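# Six arms: shift ball to other cup, reseat frame

## Task

Carry the ball into the cup on the opposite post and return the frame to its proper spot resting on its supports. Both must hold with no robot supporting them at the end; then open the grippers and pull the arms away.

## Robot and tools

Setup: six identical i2rt Big YAM arms, named arm1 to arm6. Each has six revolute joints, a two-finger gripper and a wrist camera. One more camera, cam_high, is fixed in the room. Every arm can reach roughly 1.0 m out from its joint1 axis. The joints move at different speeds, so the hand can sweep a wide curve between two postures.

Frames: there is one shared scene frame with its origin on the floor and +z pointing up. Each arm's foot has its own real pose, which is never printed. "hand" means the point centred between the fingertips (URDF link pinch). Its z axis runs along the fingers, and the fingers open and close along its y axis. With joints 1 and 6 at 0 and the hand level and pointing forward, the wrist camera sits above the hand and looks toward the fingertips.

Joints, all absolute targets, with the tolerance for counting as done:
- joint1_rad: -2.879 to 2.879 (±0.045). Turns the arm about its foot; positive is counter-clockwise seen from above; 0 faces the way the foot faces.
- joint2_rad: 0 to 3.141 (±0.14). Shoulder; 0 has the upper arm lying back about level; raising it swings up, then forward.
- joint3_rad: 0 to 3.019 (±0.09). Elbow; 0 is fully folded; larger values open it.
- joint4_rad: -1.692 to 1.57 (±0.055). Hand pitch; positive tips the fingers up.
- joint5_rad: -1.57 to 1.57 (±0.03). Sideways swing; positive goes to the arm's right.
- joint6_rad: -2.094 to 2.094 (±0.035). Roll; positive is clockwise viewed from behind the hand.
- gripper_m: 0 to 0.093 m (±0.003). Fingertip gap. Each finger pad can press about 50 to 62 N, less on some grippers.
One action may last at most 15 s.

Tools:
- execute_actions(actions, cameras). actions is a list holding either zero or one action object. The object's keys are arm names, and each arm's value is {"joints": {...}}. Inside, the keys are joint names and the values are absolute targets: radians for joints, metres for gripper_m. Each arm gets its own separate joints map, and you may name only some joints or some arms. Every named motion starts at once, but they can finish at different times. A joint or arm you leave out may keep driving toward its earlier target. If any key is unknown or any value is out of range, the whole call is rejected and nothing moves. cameras is an optional list drawn from arm1_cam_wrist to arm6_cam_wrist, cam_high and "all". Omitting it, null or ["all"] returns every image; [] returns none. An empty actions list only reports state and images.
- wait(seconds): 0 to 10. Commands nothing new and returns the same report.
- zoom_image(camera, region): region is [x0, y0, x1, y1] in pixels of that camera's latest full image, measured from the top-left corner, at most 504 by 504. Wrist images are 616x616 fisheye; cam_high is 504x504.
- read_manual(section): gives the URDF licence text only and moves nothing.
- finished_scene(scene): pass the current scene's number. It is final and reports whether the goal was met, so call it only once the result is stable and the arms are clear.

Reading results: joint_positions gives the current joint values. The pictures line lists the cameras in the same order as the images. Joint torques come in arm-joint order and are noisy, offset and scaled per unit, so they only hint at load or contact. joint_status tells how each commanded motion ended:
- "off_target": the joint stopped short and may still be pushing.
- "contact_stop" or "time_out": the joint now holds where it stopped. A timed-out joint may, however, keep a target up to 0.375, 0.375, 0.113, 0.225, 0.075 and 0.3 rad (joints 1 to 6) from its position and keep pushing; on_its_own will list it.
- "not_followed", with a "joint command not followed" line and usually a "cause:" line: the self- and inter-arm clearance check blocked that arm's joint targets. Its gripper command still runs. The blocked targets may be retried with later actions.
- on_its_own lists motions you did not command this call; "held at" gives the target being held, not the position.
- "limit_stop_at_motor_heat": send the target again.
A MOTOR HOT line appears at 85 °C. At 100 °C an OVER-TEMPERATURE FAULT makes that arm and its gripper go limp and drop until they cool.

Cautions: the arms keep pushing after contact and can push hard, which heats motors. To relieve a push, command the joint to its reported position. A target very close to the current position may not move the joint, and a joint carrying a load tends to sink. The clearance check can act too late and ignores fingers, gripper housings and wrist cameras, so plan paths so that arms never meet. A hard press between two robots ends the run. Objects touching robots are fine. Arms don't wait for each other. While you think, each arm keeps its last command. Loose objects may be bumped now and then by outside pushes. Never knock anything off the work area or onto the floor; that fails the task. Avoid drops, slips, slams and hard hits. Fewer and faster motions are better.

Each tool is called after "Request:" as name([rows], argument=value, ...), one row to a line, values as JSON.

## Session

Request:
execute_actions(actions=[])

Scene clock: 0.00 s.
Joint torques (N m, as the arm reports them, + toward a larger angle): no reading
Motor temperatures (°C, as the motors report them): arm1=[22 20 24 23 25 25] | arm2=[23 24 21 25 21 21] | arm3=[21 23 22 24 23 22] | arm4=[24 23 22 22 21 23] | arm5=[24 24 23 21 21 22] | arm6=[24 23 22 25 24 22]
arm1.joint_positions: joint1_rad=-0.303 joint2_rad=+0.566 joint3_rad=+1.392 joint4_rad=-1.197 joint5_rad=+0.231 joint6_rad=-0.329 gripper_m=+0.094
arm1.joint_status: not commanded
arm1.hand: x=-0.5952 y=+1.4632 z=+1.3628 quat_wxyz=(-0.273, -0.500, -0.658, +0.493) (m; scene frame)
arm2.joint_positions: joint1_rad=-0.367 joint2_rad=+0.619 joint3_rad=+1.359 joint4_rad=-1.334 joint5_rad=-0.238 joint6_rad=-0.425 gripper_m=+0.094
arm2.joint_status: not commanded
arm2.hand: x=-1.3203 y=+0.1817 z=+1.2875 quat_wxyz=(-0.459, -0.018, -0.878, +0.137) (m; scene frame)
arm3.joint_positions: joint1_rad=+0.005 joint2_rad=+0.617 joint3_rad=+1.406 joint4_rad=-1.458 joint5_rad=-0.059 joint6_rad=+0.277 gripper_m=+0.094
arm3.joint_status: not commanded
arm3.hand: x=-1.4301 y=-0.7090 z=+1.3473 quat_wxyz=(-0.390, +0.151, -0.885, -0.205) (m; scene frame)
arm4.joint_positions: joint1_rad=+0.081 joint2_rad=+0.553 joint3_rad=+1.468 joint4_rad=-1.148 joint5_rad=-0.222 joint6_rad=+0.193 gripper_m=+0.094
arm4.joint_status: not commanded
arm4.hand: x=-0.3071 y=-1.2966 z=+1.4775 quat_wxyz=(-0.322, +0.555, -0.550, -0.535) (m; scene frame)
arm5.joint_positions: joint1_rad=+0.229 joint2_rad=+0.598 joint3_rad=+1.373 joint4_rad=-1.210 joint5_rad=-0.281 joint6_rad=-0.233 gripper_m=+0.094
arm5.joint_status: not commanded
arm5.hand: x=+1.0786 y=-1.1556 z=+1.4144 quat_wxyz=(-0.134, +0.833, -0.127, -0.522) (m; scene frame)
arm6.joint_positions: joint1_rad=-0.334 joint2_rad=+0.571 joint3_rad=+1.357 joint4_rad=-1.339 joint5_rad=+0.177 joint6_rad=+0.048 gripper_m=+0.094
arm6.joint_status: not commanded
arm6.hand: x=+1.2128 y=+0.9660 z=+1.3807 quat_wxyz=(-0.101, -0.840, -0.237, +0.478) (m; scene frame)
pictures: arm1_cam_wrist, arm2_cam_wrist, arm3_cam_wrist, arm4_cam_wrist, arm5_cam_wrist, arm6_cam_wrist, cam_high
Images, in order (width x height): arm1_cam_wrist 616x616, arm2_cam_wrist 616x616, arm3_cam_wrist 616x616, arm4_cam_wrist 616x616, arm5_cam_wrist 616x616, arm6_cam_wrist 616x616, cam_high 504x504.

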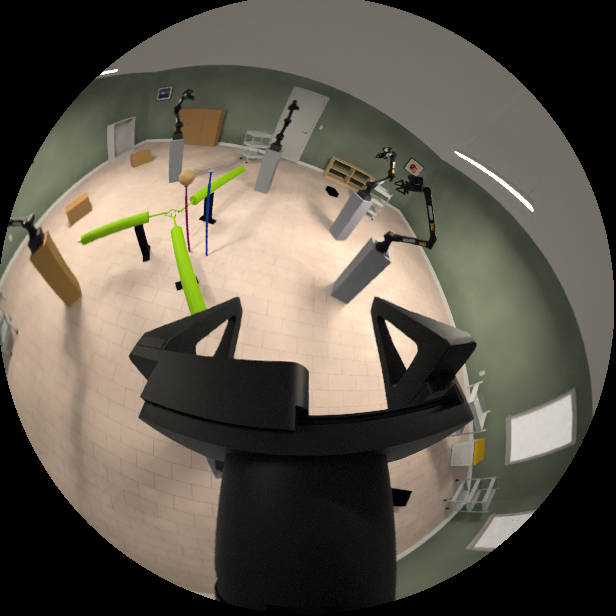

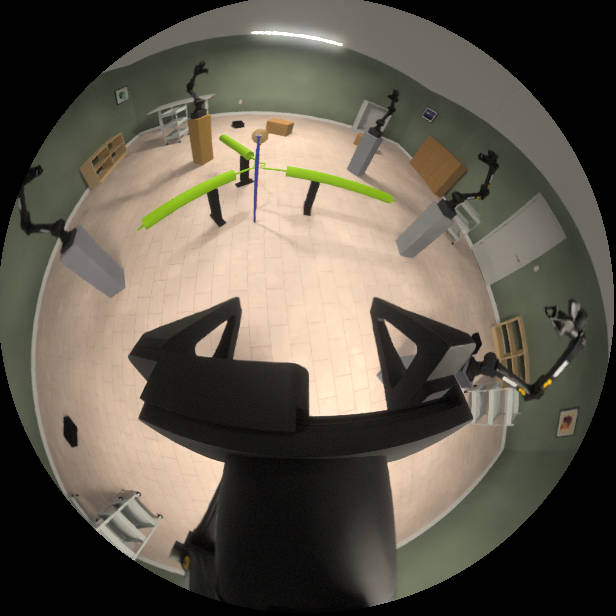

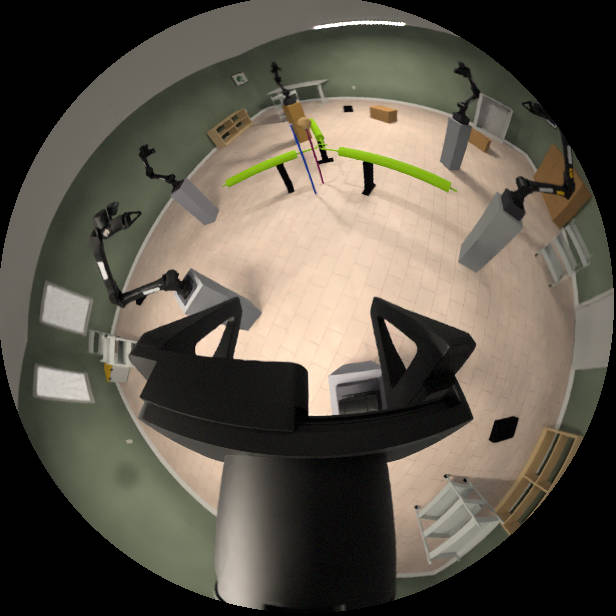

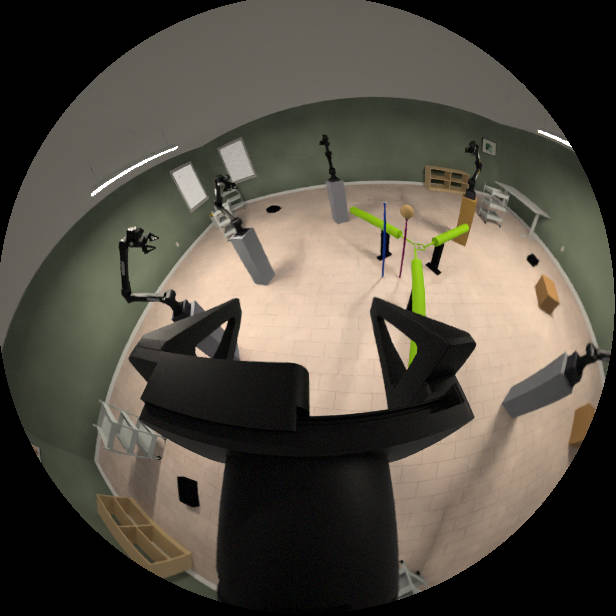

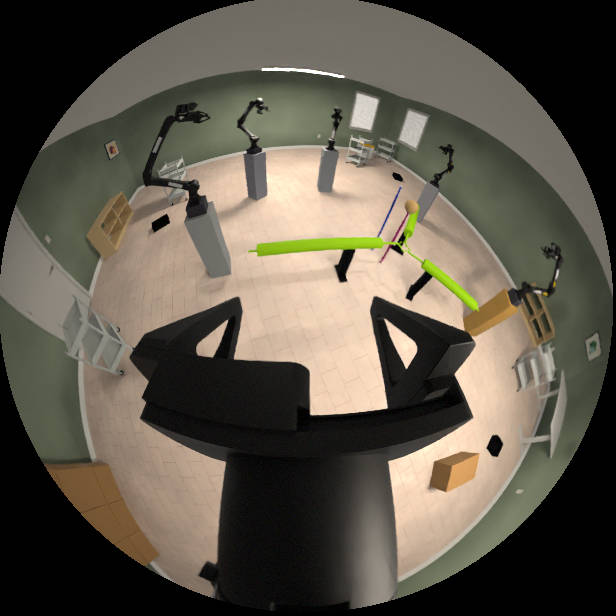

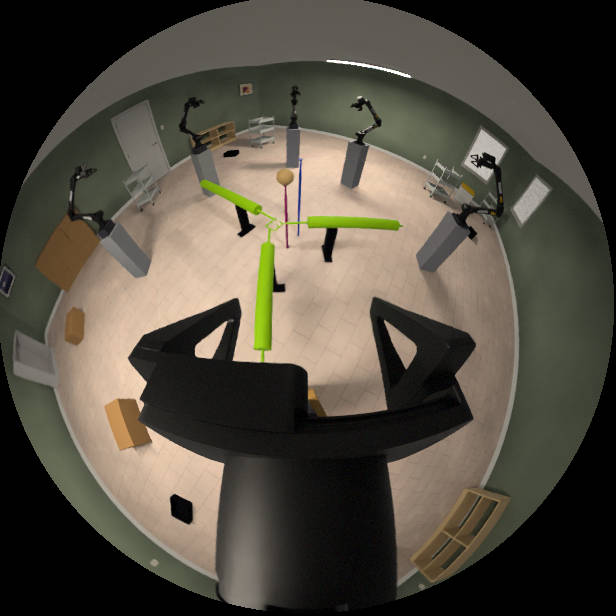

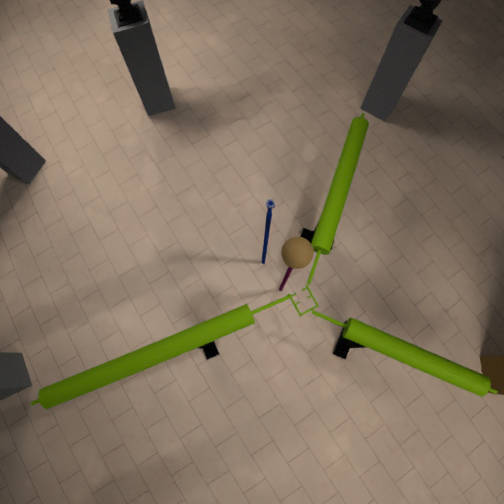

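Request:
zoom_image(camera="cam_high", region=[200, 180, 380, 360])

Request:
zoom_image(camera="arm6_cam_wrist", region=[190, 140, 420, 370])

Request:
execute_actions([
  {"arm1":{"joints":{"joint1_rad":0,"joint2_rad":0.6,"joint3_rad":1.2,"joint4_rad":-1.2,"joint5_rad":0,"joint6_rad":0}},"arm4":{"joints":{"joint1_rad":0,"joint2_rad":0.6,"joint3_rad":1.2,"joint4_rad":-1.2,"joint5_rad":0,"joint6_rad":0}},"arm6":{"joints":{"joint1_rad":0,"joint2_rad":0.6,"joint3_rad":1.2,"joint4_rad":-1.2,"joint5_rad":0,"joint6_rad":0}},"arm2":{"joints":{"joint1_rad":0,"joint2_rad":0.6,"joint3_rad":1.2,"joint4_rad":-1.2,"joint5_rad":0,"joint6_rad":0}},"arm3":{"joints":{"joint1_rad":0,"joint2_rad":0.6,"joint3_rad":1.2,"joint4_rad":-1.2,"joint5_rad":0,"joint6_rad":0}},"arm5":{"joints":{"joint1_rad":0,"joint2_rad":0.6,"joint3_rad":1.2,"joint4_rad":-1.2,"joint5_rad":0,"joint6_rad":0}}},
])

Region (200, 180, 380, 360) of cam_high's 504x504 image, scaled by 2.800, with more detail than that image has.

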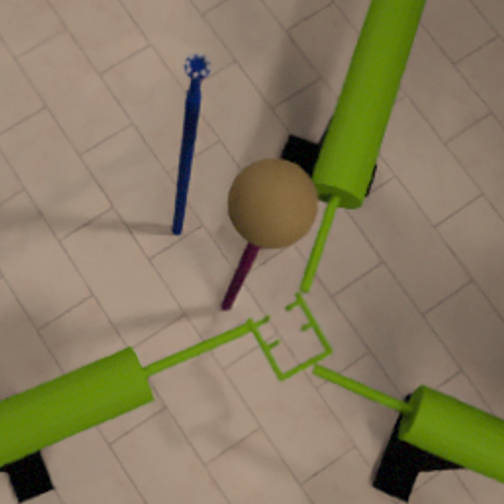

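Region (190, 140, 420, 370) of arm6_cam_wrist's 616x616 image, scaled by 2.191, with more detail than that image has.

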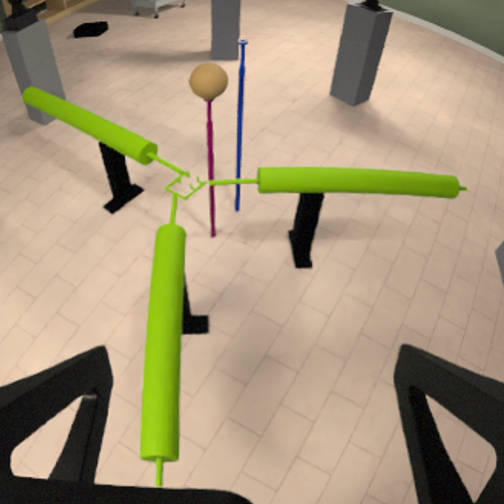

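Scene clock: 6.87 s.
Joint torques (N m, as the arm reports them, + toward a larger angle): arm1=[ 2.98 -1.35  8.92  2.03 -0.06 -0.04] | arm2=[-0.86 -0.6   7.97  2.64  0.09  0.07] | arm3=[-1.13  1.02  8.7   2.37  0.22 -0.23] | arm4=[-0.93  0.54 10.12  1.4   0.32 -0.09] | arm5=[-0.15 -0.9   7.3   2.07  0.13  0.04] | arm6=[ 0.48  1.81 10.26  2.66 -0.01 -0.16]
Motor temperatures (°C, as the motors report them): arm1=[22 20 26 23 25 25] | arm2=[23 24 23 25 21 21] | arm3=[21 23 24 24 23 22] | arm4=[24 23 23 22 21 23] | arm5=[24 24 25 21 21 22] | arm6=[24 23 23 25 24 22]
arm1.joint_positions: joint1_rad=-0.009 joint2_rad=+0.602 joint3_rad=+1.179 joint4_rad=-1.197 joint5_rad=+0.003 joint6_rad=-0.010 gripper_m=+0.094
arm1.joint_status: all done
arm1.hand: x=-0.4752 y=+1.4419 z=+1.2451 quat_wxyz=(-0.377, -0.493, -0.743, +0.251) (m; scene frame)
arm2.joint_positions: joint1_rad=-0.004 joint2_rad=+0.607 joint3_rad=+1.196 joint4_rad=-1.222 joint5_rad=-0.004 joint6_rad=-0.011 gripper_m=+0.094
arm2.joint_status: all done
arm2.hand: x=-1.2787 y=+0.2190 z=+1.2284 quat_wxyz=(-0.450, -0.097, -0.886, +0.055) (m; scene frame)
arm3.joint_positions: joint1_rad=+0.005 joint2_rad=+0.606 joint3_rad=+1.200 joint4_rad=-1.228 joint5_rad=-0.004 joint6_rad=+0.011 gripper_m=+0.094
arm3.joint_status: all done
arm3.hand: x=-1.3827 y=-0.6893 z=+1.2943 quat_wxyz=(-0.436, +0.253, -0.854, -0.133) (m; scene frame)
arm4.joint_positions: joint1_rad=+0.005 joint2_rad=+0.602 joint3_rad=+1.189 joint4_rad=-1.186 joint5_rad=-0.004 joint6_rad=+0.010 gripper_m=+0.094
arm4.joint_status: all done
arm4.hand: x=-0.2502 y=-1.2289 z=+1.3178 quat_wxyz=(-0.340, +0.606, -0.642, -0.324) (m; scene frame)
arm5.joint_positions: joint1_rad=+0.004 joint2_rad=+0.605 joint3_rad=+1.201 joint4_rad=-1.210 joint5_rad=-0.002 joint6_rad=-0.008 gripper_m=+0.094
arm5.joint_status: all done
arm5.hand: x=+1.1325 y=-1.0608 z=+1.3220 quat_wxyz=(-0.208, +0.798, -0.398, -0.403) (m; scene frame)
arm6.joint_positions: joint1_rad=-0.005 joint2_rad=+0.605 joint3_rad=+1.197 joint4_rad=-1.217 joint5_rad=+0.003 joint6_rad=+0.011 gripper_m=+0.094
arm6.joint_status: all done
arm6.hand: x=+1.2602 y=+0.8555 z=+1.3163 quat_wxyz=(-0.221, -0.780, -0.432, +0.394) (m; scene frame)
pictures: arm1_cam_wrist, arm2_cam_wrist, arm3_cam_wrist, arm4_cam_wrist, arm5_cam_wrist, arm6_cam_wrist, cam_high
Images, in order (width x height): arm1_cam_wrist 616x616, arm2_cam_wrist 616x616, arm3_cam_wrist 616x616, arm4_cam_wrist 616x616, arm5_cam_wrist 616x616, arm6_cam_wrist 616x616, cam_high 504x504.

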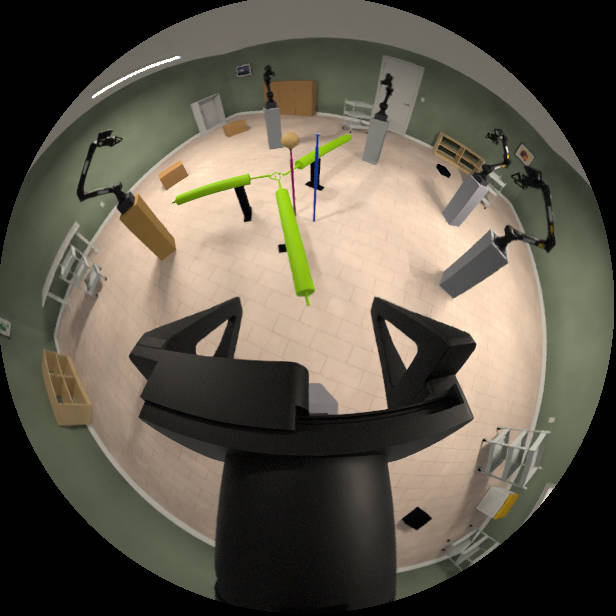

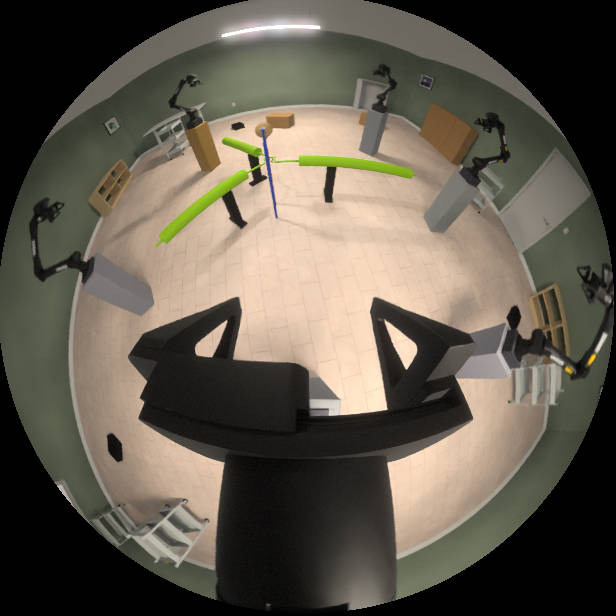

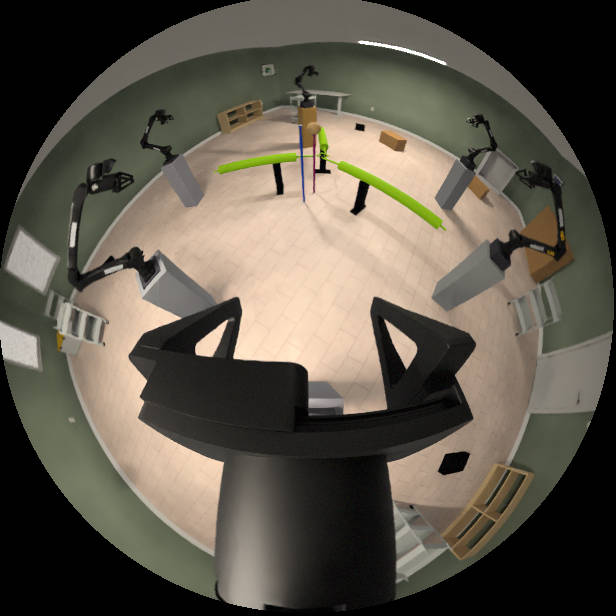

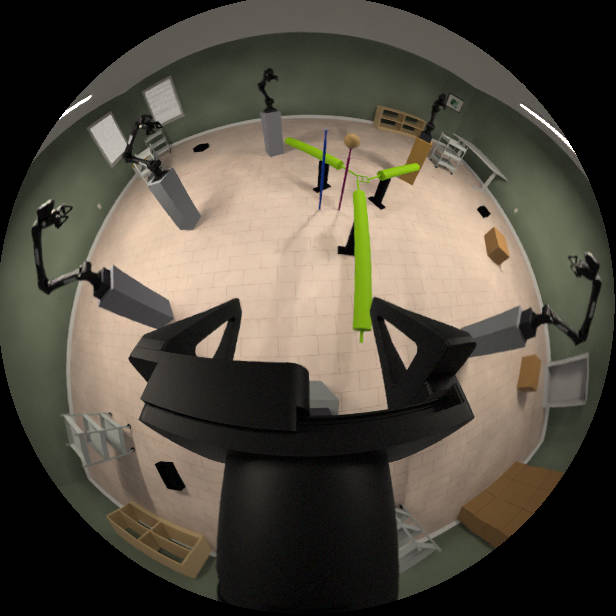

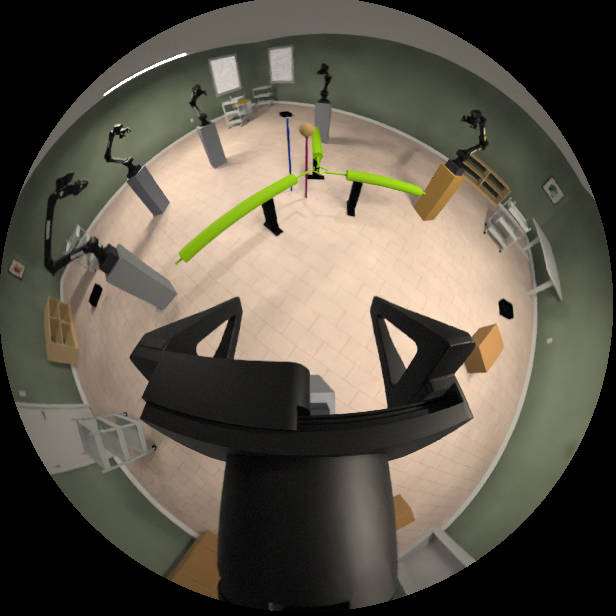

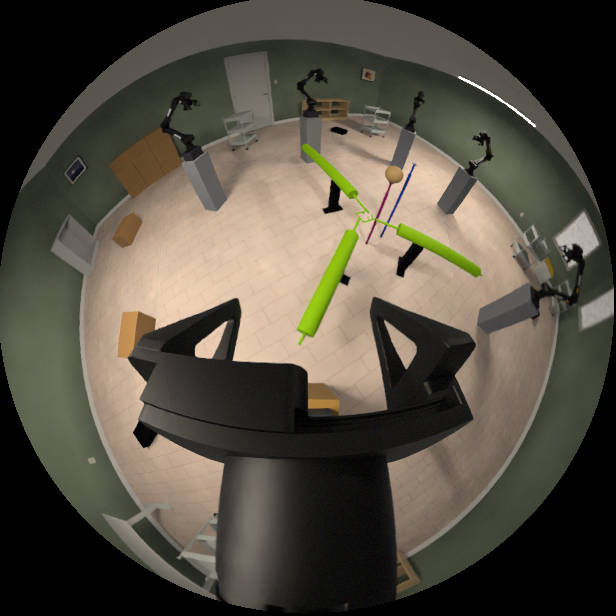

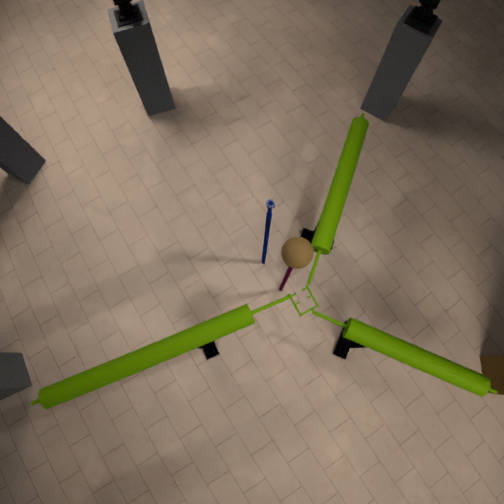

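Request:
execute_actions([
  {"arm1":{"joints":{"joint2_rad":0.85,"joint3_rad":0.458,"joint4_rad":-0.66}},"arm4":{"joints":{"joint2_rad":0.85,"joint3_rad":0.458,"joint4_rad":-0.66}},"arm6":{"joints":{"joint2_rad":0.85,"joint3_rad":0.458,"joint4_rad":-0.66}}},
], cameras=["arm1_cam_wrist","arm4_cam_wrist","arm6_cam_wrist","arm3_cam_wrist"])

Scene clock: 27.70 s.
Joint torques (N m, as the arm reports them, + toward a larger angle): arm1=[ 2.93 -5.09  8.84  2.69 -0.17  0.02] | arm2=[-1.46 -0.55  7.85  2.61  0.09  0.08] | arm3=[-1.13  1.03  8.69  2.36  0.22 -0.23] | arm4=[-0.89 -3.52  9.38  2.37  0.31 -0.09] | arm5=[-0.46 -1.05  7.13  2.11  0.12  0.04] | arm6=[ 0.1  -1.8  10.55  1.79  0.02 -0.13]
Motor temperatures (°C, as the motors report them): arm1=[22 20 28 23 25 25] | arm2=[23 24 25 25 21 21] | arm3=[21 23 26 24 23 22] | arm4=[24 23 26 22 21 23] | arm5=[24 24 26 21 21 22] | arm6=[24 23 25 25 24 22]
arm1.joint_positions: joint1_rad=-0.009 joint2_rad=+0.858 joint3_rad=+0.445 joint4_rad=-0.684 joint5_rad=+0.003 joint6_rad=-0.009 gripper_m=+0.094
arm1.joint_status: all done
arm1.hand: x=-0.4662 y=+1.4290 z=+0.8682 quat_wxyz=(-0.192, -0.537, -0.812, +0.126) (m; scene frame)
arm2.joint_positions: joint1_rad=-0.004 joint2_rad=+0.607 joint3_rad=+1.196 joint4_rad=-1.222 joint5_rad=-0.004 joint6_rad=-0.011 gripper_m=+0.094
arm2.joint_status: not commanded
arm2.hand: x=-1.2787 y=+0.2190 z=+1.2284 quat_wxyz=(-0.450, -0.097, -0.886, +0.054) (m; scene frame)
arm3.joint_positions: joint1_rad=+0.005 joint2_rad=+0.606 joint3_rad=+1.200 joint4_rad=-1.228 joint5_rad=-0.004 joint6_rad=+0.011 gripper_m=+0.094
arm3.joint_status: not commanded
arm3.hand: x=-1.3827 y=-0.6893 z=+1.2943 quat_wxyz=(-0.436, +0.253, -0.854, -0.133) (m; scene frame)
arm4.joint_positions: joint1_rad=+0.005 joint2_rad=+0.858 joint3_rad=+0.457 joint4_rad=-0.684 joint5_rad=-0.004 joint6_rad=+0.010 gripper_m=+0.094
arm4.joint_status: all done
arm4.hand: x=-0.2470 y=-1.2039 z=+0.9392 quat_wxyz=(-0.177, +0.664, -0.706, -0.168) (m; scene frame)
arm5.joint_positions: joint1_rad=+0.004 joint2_rad=+0.605 joint3_rad=+1.201 joint4_rad=-1.210 joint5_rad=-0.002 joint6_rad=-0.008 gripper_m=+0.094
arm5.joint_status: not commanded
arm5.hand: x=+1.1325 y=-1.0608 z=+1.3220 quat_wxyz=(-0.208, +0.798, -0.398, -0.403) (m; scene frame)
arm6.joint_positions: joint1_rad=-0.005 joint2_rad=+0.858 joint3_rad=+0.459 joint4_rad=-0.674 joint5_rad=+0.003 joint6_rad=+0.011 gripper_m=+0.094
arm6.joint_status: all done
arm6.hand: x=+1.2454 y=+0.8332 z=+0.9420 quat_wxyz=(-0.118, -0.849, -0.470, +0.212) (m; scene frame)
pictures: arm1_cam_wrist, arm3_cam_wrist, arm4_cam_wrist, arm6_cam_wrist
Images, in order (width x height): arm1_cam_wrist 616x616, arm3_cam_wrist 616x616, arm4_cam_wrist 616x616, arm6_cam_wrist 616x616.

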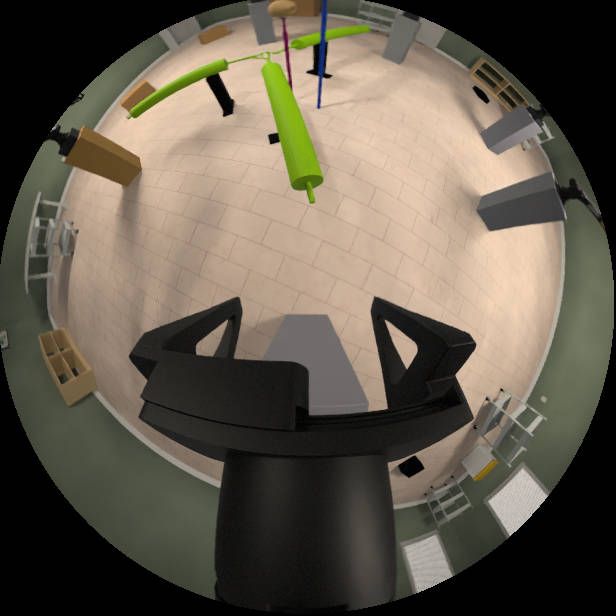

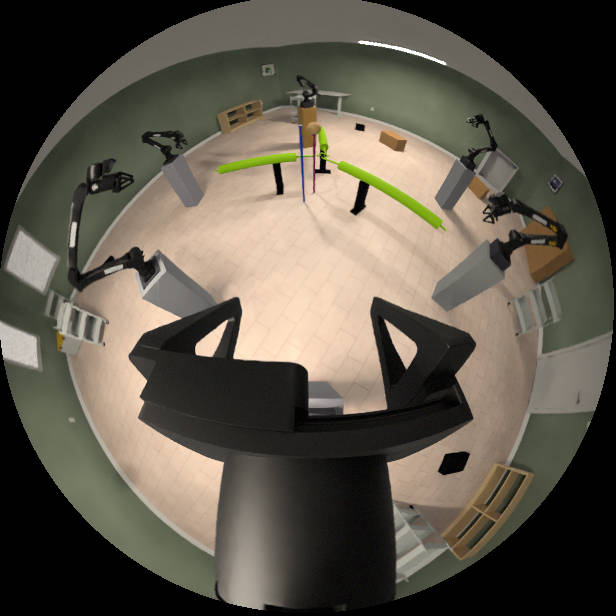

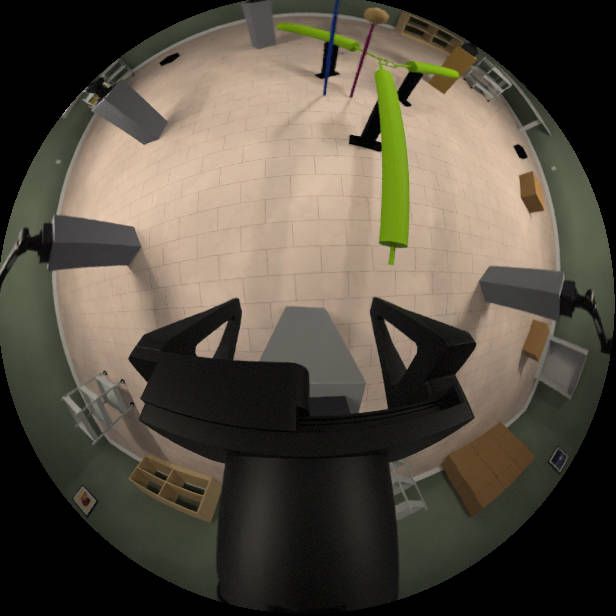

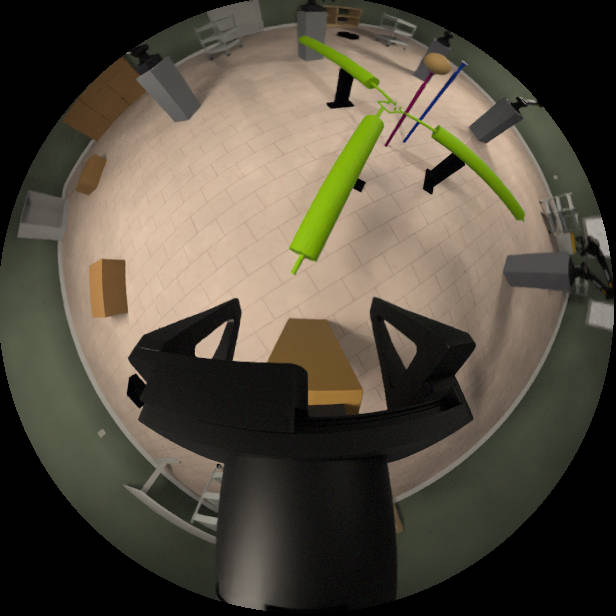

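Request:
execute_actions([
  {"arm1":{"joints":{"joint1_rad":-0.03,"joint2_rad":2.221,"joint3_rad":1.312,"joint4_rad":-0.66,"joint6_rad":-0.2}},"arm4":{"joints":{"joint1_rad":-0.65,"joint2_rad":2.264,"joint3_rad":1.08,"joint4_rad":-0.387,"joint6_rad":-0.62}},"arm6":{"joints":{"joint1_rad":0.08,"joint2_rad":2.183,"joint3_rad":0.747,"joint4_rad":-0.135,"joint6_rad":0.55}}},
])

Scene clock: 41.00 s.
Joint torques (N m, as the arm reports them, + toward a larger angle): arm1=[  1.14 -24.24   6.79   0.96  -0.17  -0.27] | arm2=[-1.24 -0.44  7.87  2.75  0.05  0.06] | arm3=[-1.11  1.02  8.7   2.38  0.22 -0.23] | arm4=[  0.14 -18.44   4.35   0.51   0.13  -0.1 ] | arm5=[-0.24 -1.1   7.07  1.93  0.13  0.04] | arm6=[ -0.18 -11.79   1.59   0.76   0.02   0.11]
Motor temperatures (°C, as the motors report them): arm1=[22 21 28 23 25 25] | arm2=[23 24 25 25 21 21] | arm3=[21 23 26 24 23 22] | arm4=[24 23 26 22 21 23] | arm5=[24 24 26 21 21 22] | arm6=[24 23 25 25 24 22]
arm1.joint_positions: joint1_rad=-0.017 joint2_rad=+2.243 joint3_rad=+1.279 joint4_rad=-0.665 joint5_rad=+0.003 joint6_rad=-0.191 gripper_m=+0.094
arm1.joint_status: all done
arm1.hand: x=-0.3815 y=+1.2223 z=+0.6014 quat_wxyz=(+0.025, -0.475, -0.879, -0.024) (m; scene frame)
arm2.joint_positions: joint1_rad=-0.004 joint2_rad=+0.607 joint3_rad=+1.196 joint4_rad=-1.222 joint5_rad=-0.004 joint6_rad=-0.011 gripper_m=+0.094
arm2.joint_status: not commanded
arm2.hand: x=-1.2787 y=+0.2190 z=+1.2284 quat_wxyz=(-0.450, -0.097, -0.886, +0.054) (m; scene frame)
arm3.joint_positions: joint1_rad=+0.005 joint2_rad=+0.606 joint3_rad=+1.200 joint4_rad=-1.228 joint5_rad=-0.004 joint6_rad=+0.011 gripper_m=+0.094
arm3.joint_status: not commanded
arm3.hand: x=-1.3827 y=-0.6893 z=+1.2943 quat_wxyz=(-0.436, +0.253, -0.854, -0.133) (m; scene frame)
arm4.joint_positions: joint1_rad=-0.658 joint2_rad=+2.269 joint3_rad=+1.072 joint4_rad=-0.388 joint5_rad=-0.001 joint6_rad=-0.610 gripper_m=+0.094
arm4.joint_status: all done
arm4.hand: x=+0.0372 y=-1.1524 z=+0.6213 quat_wxyz=(+0.003, +0.668, -0.744, +0.000) (m; scene frame)
arm5.joint_positions: joint1_rad=+0.004 joint2_rad=+0.605 joint3_rad=+1.201 joint4_rad=-1.210 joint5_rad=-0.002 joint6_rad=-0.008 gripper_m=+0.094
arm5.joint_status: not commanded
arm5.hand: x=+1.1325 y=-1.0608 z=+1.3220 quat_wxyz=(-0.208, +0.798, -0.398, -0.403) (m; scene frame)
arm6.joint_positions: joint1_rad=+0.077 joint2_rad=+2.185 joint3_rad=+0.749 joint4_rad=-0.145 joint5_rad=+0.003 joint6_rad=+0.539 gripper_m=+0.094
arm6.joint_status: all done
arm6.hand: x=+1.2447 y=+0.7796 z=+0.6213 quat_wxyz=(+0.008, -0.960, -0.279, -0.004) (m; scene frame)
pictures: arm1_cam_wrist, arm2_cam_wrist, arm3_cam_wrist, arm4_cam_wrist, arm5_cam_wrist, arm6_cam_wrist, cam_high
Images, in order (width x height): arm1_cam_wrist 616x616, arm2_cam_wrist 616x616, arm3_cam_wrist 616x616, arm4_cam_wrist 616x616, arm5_cam_wrist 616x616, arm6_cam_wrist 616x616, cam_high 504x504.

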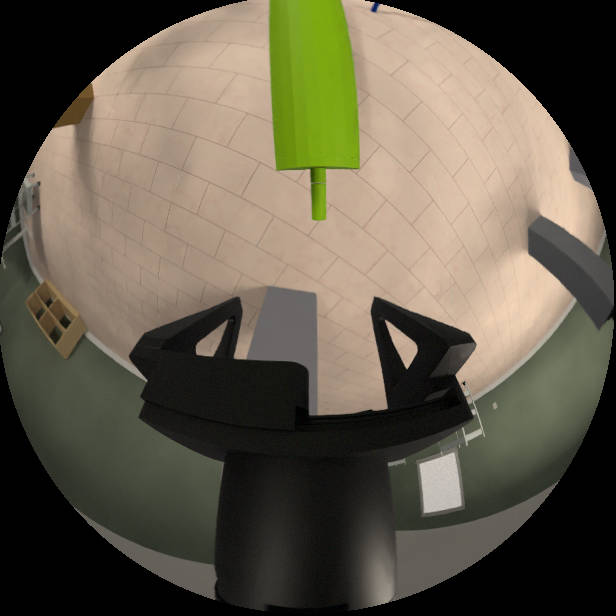

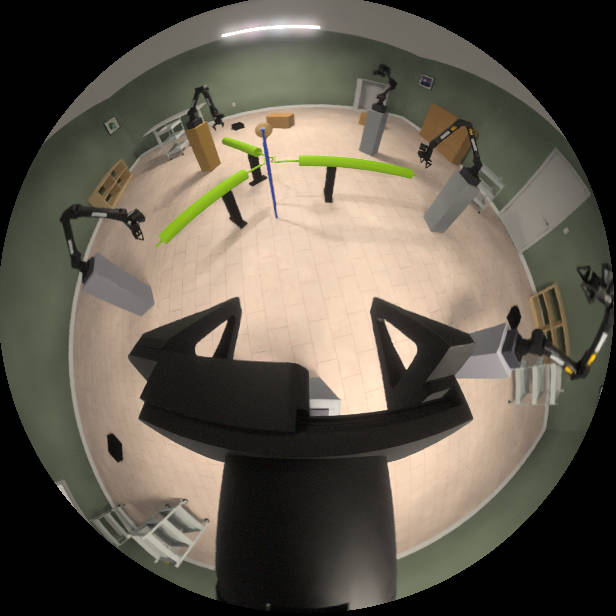

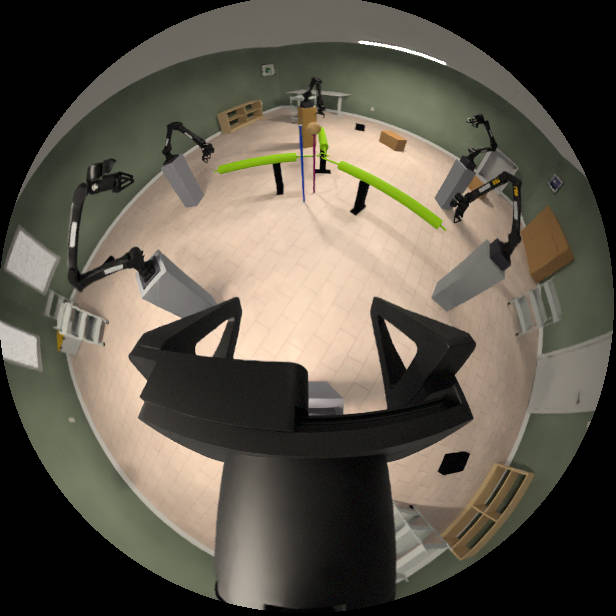

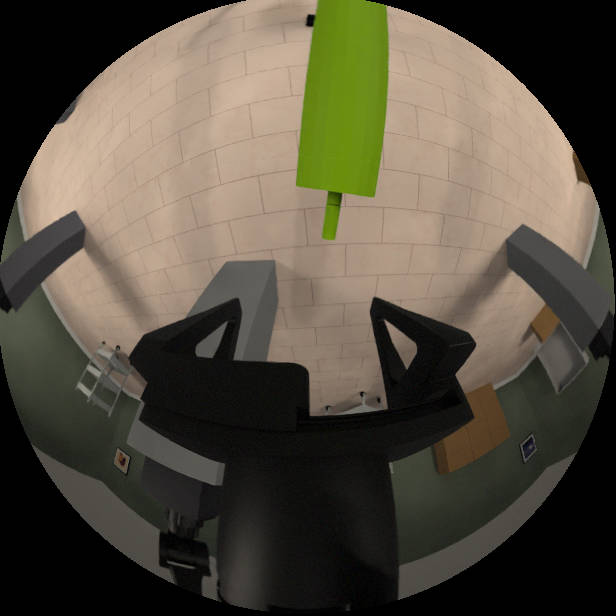

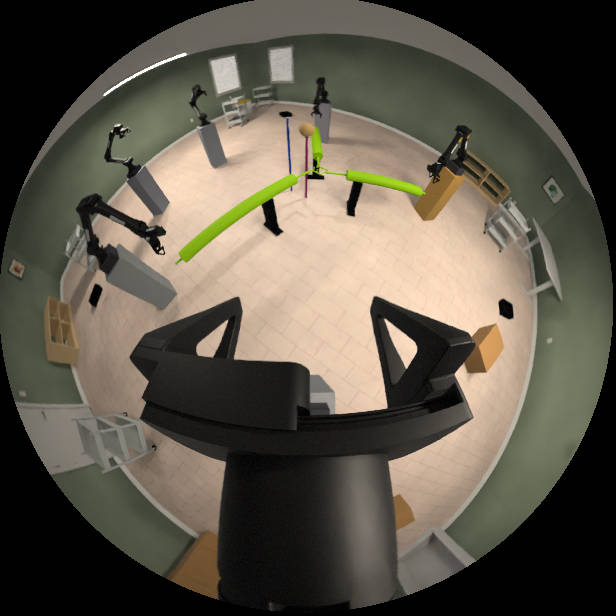

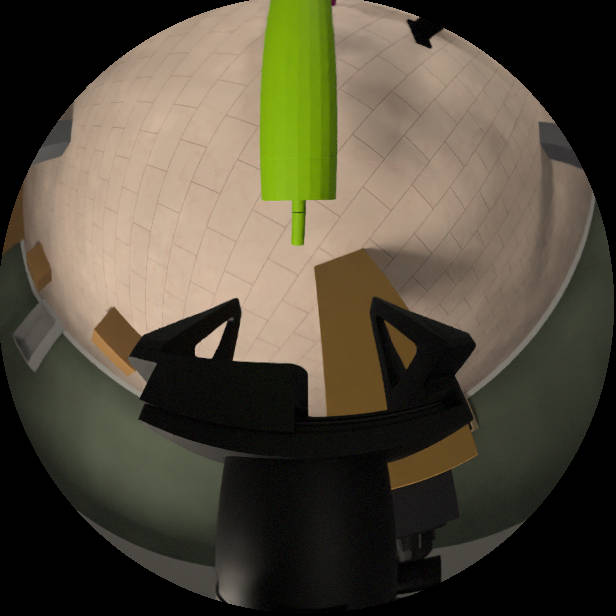

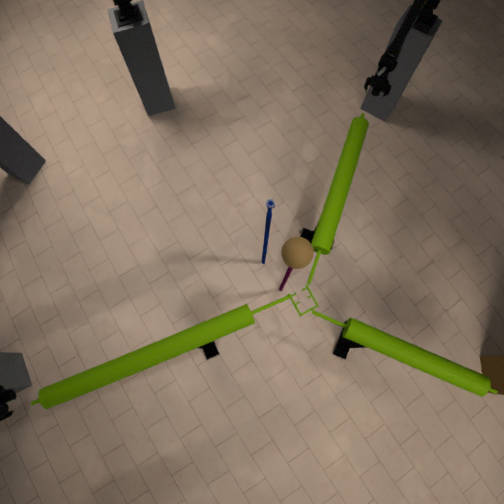

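Request:
execute_actions([
  {"arm1":{"joints":{"joint1_rad":-0.045,"joint2_rad":2.39,"joint3_rad":1.43,"joint4_rad":-0.555,"joint6_rad":-0.25}},"arm4":{"joints":{"joint1_rad":-0.685,"joint2_rad":2.49,"joint3_rad":1.27,"joint4_rad":-0.335,"joint6_rad":-0.51}},"arm6":{"joints":{"joint1_rad":0.096,"joint2_rad":2.434,"joint3_rad":0.867,"joint4_rad":0.01,"joint6_rad":0.59}}},
], cameras=["arm1_cam_wrist","arm4_cam_wrist","arm6_cam_wrist"])

Scene clock: 48.33 s.
Joint torques (N m, as the arm reports them, + toward a larger angle): arm1=[  0.92 -25.34   5.43   1.25  -0.13  -0.26] | arm2=[-1.85 -0.64  7.92  2.71  0.11  0.05] | arm3=[-1.17  0.99  8.69  2.38  0.22 -0.24] | arm4=[ -0.76 -20.6    4.14   0.88   0.14   0.08] | arm5=[ 0.17 -0.81  7.14  2.03  0.12  0.05] | arm6=[  0.41 -12.4    0.44   0.38   0.04   0.09]
Motor temperatures (°C, as the motors report them): arm1=[22 22 28 23 25 25] | arm2=[23 24 25 25 21 21] | arm3=[21 23 26 24 23 22] | arm4=[24 24 25 22 21 23] | arm5=[24 24 26 21 21 22] | arm6=[24 24 24 25 24 22]
arm1.joint_positions: joint1_rad=-0.036 joint2_rad=+2.409 joint3_rad=+1.416 joint4_rad=-0.566 joint5_rad=+0.003 joint6_rad=-0.241 gripper_m=+0.094
arm1.joint_status: all done
arm1.hand: x=-0.3734 y=+1.1761 z=+0.5432 quat_wxyz=(-0.003, -0.462, -0.887, -0.002) (m; scene frame)
arm2.joint_positions: joint1_rad=-0.004 joint2_rad=+0.607 joint3_rad=+1.196 joint4_rad=-1.222 joint5_rad=-0.004 joint6_rad=-0.011 gripper_m=+0.094
arm2.joint_status: not commanded
arm2.hand: x=-1.2787 y=+0.2190 z=+1.2284 quat_wxyz=(-0.450, -0.097, -0.886, +0.054) (m; scene frame)
arm3.joint_positions: joint1_rad=+0.005 joint2_rad=+0.606 joint3_rad=+1.200 joint4_rad=-1.228 joint5_rad=-0.004 joint6_rad=+0.011 gripper_m=+0.094
arm3.joint_status: not commanded
arm3.hand: x=-1.3827 y=-0.6893 z=+1.2943 quat_wxyz=(-0.436, +0.253, -0.854, -0.133) (m; scene frame)
arm4.joint_positions: joint1_rad=-0.679 joint2_rad=+2.498 joint3_rad=+1.259 joint4_rad=-0.345 joint5_rad=-0.001 joint6_rad=-0.520 gripper_m=+0.094
arm4.joint_status: all done
arm4.hand: x=+0.0675 y=-1.1331 z=+0.5428 quat_wxyz=(+0.002, +0.626, -0.780, +0.000) (m; scene frame)
arm5.joint_positions: joint1_rad=+0.004 joint2_rad=+0.605 joint3_rad=+1.201 joint4_rad=-1.210 joint5_rad=-0.002 joint6_rad=-0.008 gripper_m=+0.094
arm5.joint_status: not commanded
arm5.hand: x=+1.1325 y=-1.0608 z=+1.3220 quat_wxyz=(-0.208, +0.798, -0.398, -0.403) (m; scene frame)
arm6.joint_positions: joint1_rad=+0.089 joint2_rad=+2.444 joint3_rad=+0.865 joint4_rad=+0.005 joint5_rad=+0.003 joint6_rad=+0.579 gripper_m=+0.094
arm6.joint_status: all done
arm6.hand: x=+1.2451 y=+0.7717 z=+0.5384 quat_wxyz=(+0.006, -0.964, -0.265, -0.002) (m; scene frame)
pictures: arm1_cam_wrist, arm4_cam_wrist, arm6_cam_wrist
Images, in order (width x height): arm1_cam_wrist 616x616, arm4_cam_wrist 616x616, arm6_cam_wrist 616x616.

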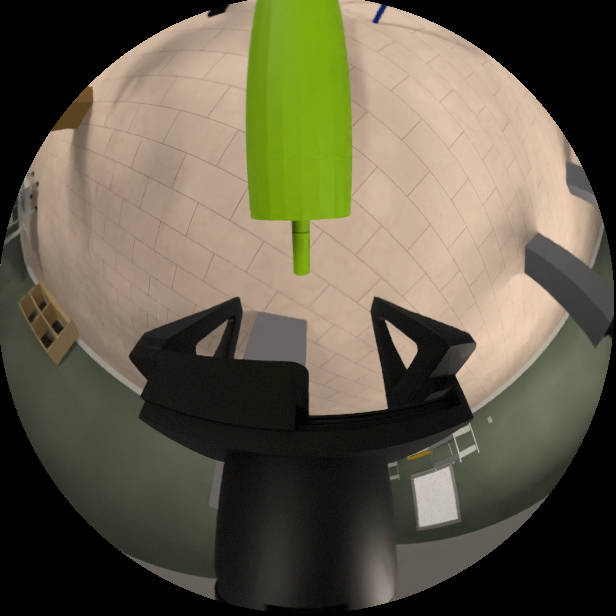

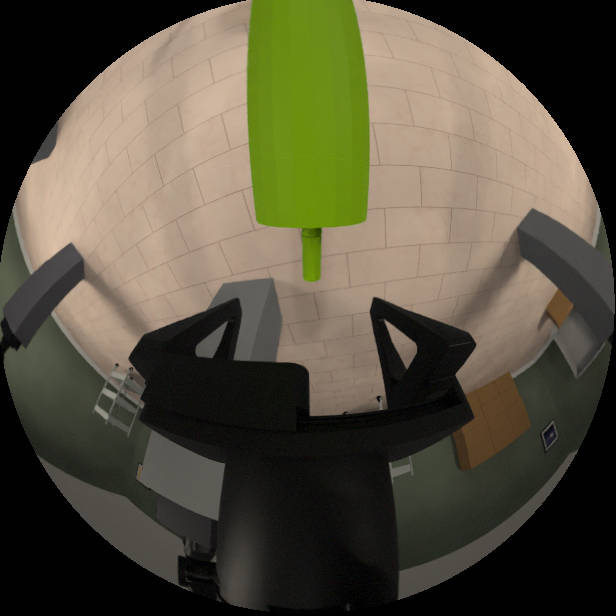

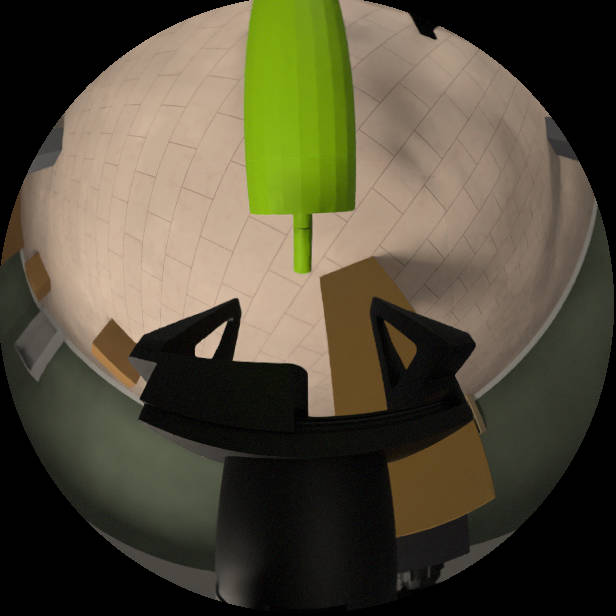

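Request:
execute_actions([
  {"arm1":{"joints":{"joint1_rad":-0.02,"joint2_rad":2.58,"joint3_rad":1.51,"joint4_rad":-0.46}},"arm4":{"joints":{"joint1_rad":-0.69,"joint2_rad":2.66,"joint3_rad":1.375,"joint4_rad":-0.265}},"arm6":{"joints":{"joint1_rad":0.108,"joint2_rad":2.645,"joint3_rad":1.005,"joint4_rad":0.085}}},
], cameras=["arm1_cam_wrist","arm4_cam_wrist","arm6_cam_wrist"])

Scene clock: 55.17 s.
Joint torques (N m, as the arm reports them, + toward a larger angle): arm1=[  3.4  -26.32   4.71   1.05  -0.15  -0.26] | arm2=[-1.4  -0.11  7.87  2.73  0.06  0.06] | arm3=[-1.09  1.01  8.7   2.37  0.22 -0.23] | arm4=[ -1.31 -21.32   3.15   0.94   0.14   0.07] | arm5=[-0.4  -1.29  7.02  2.03  0.11  0.06] | arm6=[  0.07 -13.84  -0.29   0.5    0.08   0.1 ]
Motor temperatures (°C, as the motors report them): arm1=[22 22 27 23 25 25] | arm2=[23 24 25 25 21 21] | arm3=[21 23 26 24 23 22] | arm4=[24 25 25 22 21 23] | arm5=[24 24 27 21 21 22] | arm6=[24 24 23 25 24 22]
arm1.joint_positions: joint1_rad=-0.034 joint2_rad=+2.605 joint3_rad=+1.495 joint4_rad=-0.471 joint5_rad=+0.003 joint6_rad=-0.241 gripper_m=+0.094
arm1.joint_status: all done
arm1.hand: x=-0.3760 y=+1.1883 z=+0.4536 quat_wxyz=(+0.006, -0.461, -0.887, -0.009) (m; scene frame)
arm2.joint_positions: joint1_rad=-0.004 joint2_rad=+0.607 joint3_rad=+1.196 joint4_rad=-1.222 joint5_rad=-0.004 joint6_rad=-0.011 gripper_m=+0.094
arm2.joint_status: not commanded
arm2.hand: x=-1.2787 y=+0.2190 z=+1.2284 quat_wxyz=(-0.450, -0.097, -0.886, +0.054) (m; scene frame)
arm3.joint_positions: joint1_rad=+0.005 joint2_rad=+0.606 joint3_rad=+1.200 joint4_rad=-1.228 joint5_rad=-0.004 joint6_rad=+0.011 gripper_m=+0.094
arm3.joint_status: not commanded
arm3.hand: x=-1.3827 y=-0.6893 z=+1.2943 quat_wxyz=(-0.436, +0.253, -0.854, -0.133) (m; scene frame)
arm4.joint_positions: joint1_rad=-0.679 joint2_rad=+2.669 joint3_rad=+1.372 joint4_rad=-0.275 joint5_rad=-0.001 joint6_rad=-0.519 gripper_m=+0.094
arm4.joint_status: all done
arm4.hand: x=+0.0715 y=-1.1288 z=+0.4748 quat_wxyz=(-0.003, +0.625, -0.780, -0.001) (m; scene frame)
arm5.joint_positions: joint1_rad=+0.004 joint2_rad=+0.605 joint3_rad=+1.201 joint4_rad=-1.210 joint5_rad=-0.002 joint6_rad=-0.008 gripper_m=+0.094
arm5.joint_status: not commanded
arm5.hand: x=+1.1325 y=-1.0608 z=+1.3220 quat_wxyz=(-0.208, +0.798, -0.398, -0.403) (m; scene frame)
arm6.joint_positions: joint1_rad=+0.101 joint2_rad=+2.655 joint3_rad=+1.003 joint4_rad=+0.084 joint5_rad=+0.003 joint6_rad=+0.579 gripper_m=+0.094
arm6.joint_status: all done
arm6.hand: x=+1.2466 y=+0.7649 z=+0.4654 quat_wxyz=(+0.004, -0.963, -0.271, +0.000) (m; scene frame)
pictures: arm1_cam_wrist, arm4_cam_wrist, arm6_cam_wrist
Images, in order (width x height): arm1_cam_wrist 616x616, arm4_cam_wrist 616x616, arm6_cam_wrist 616x616.

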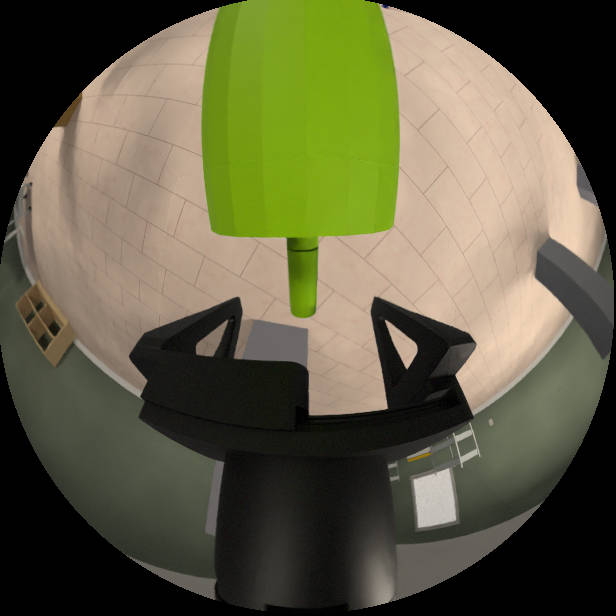

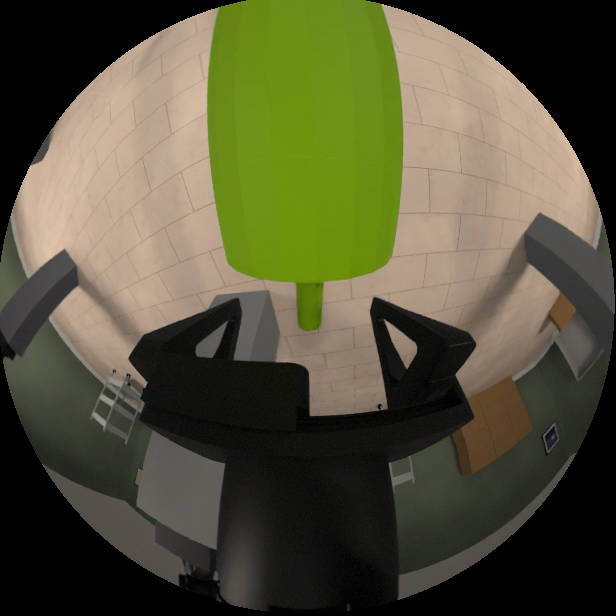

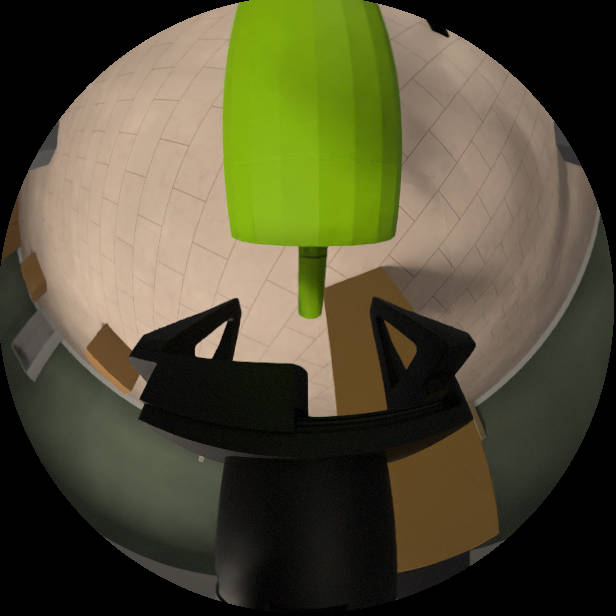

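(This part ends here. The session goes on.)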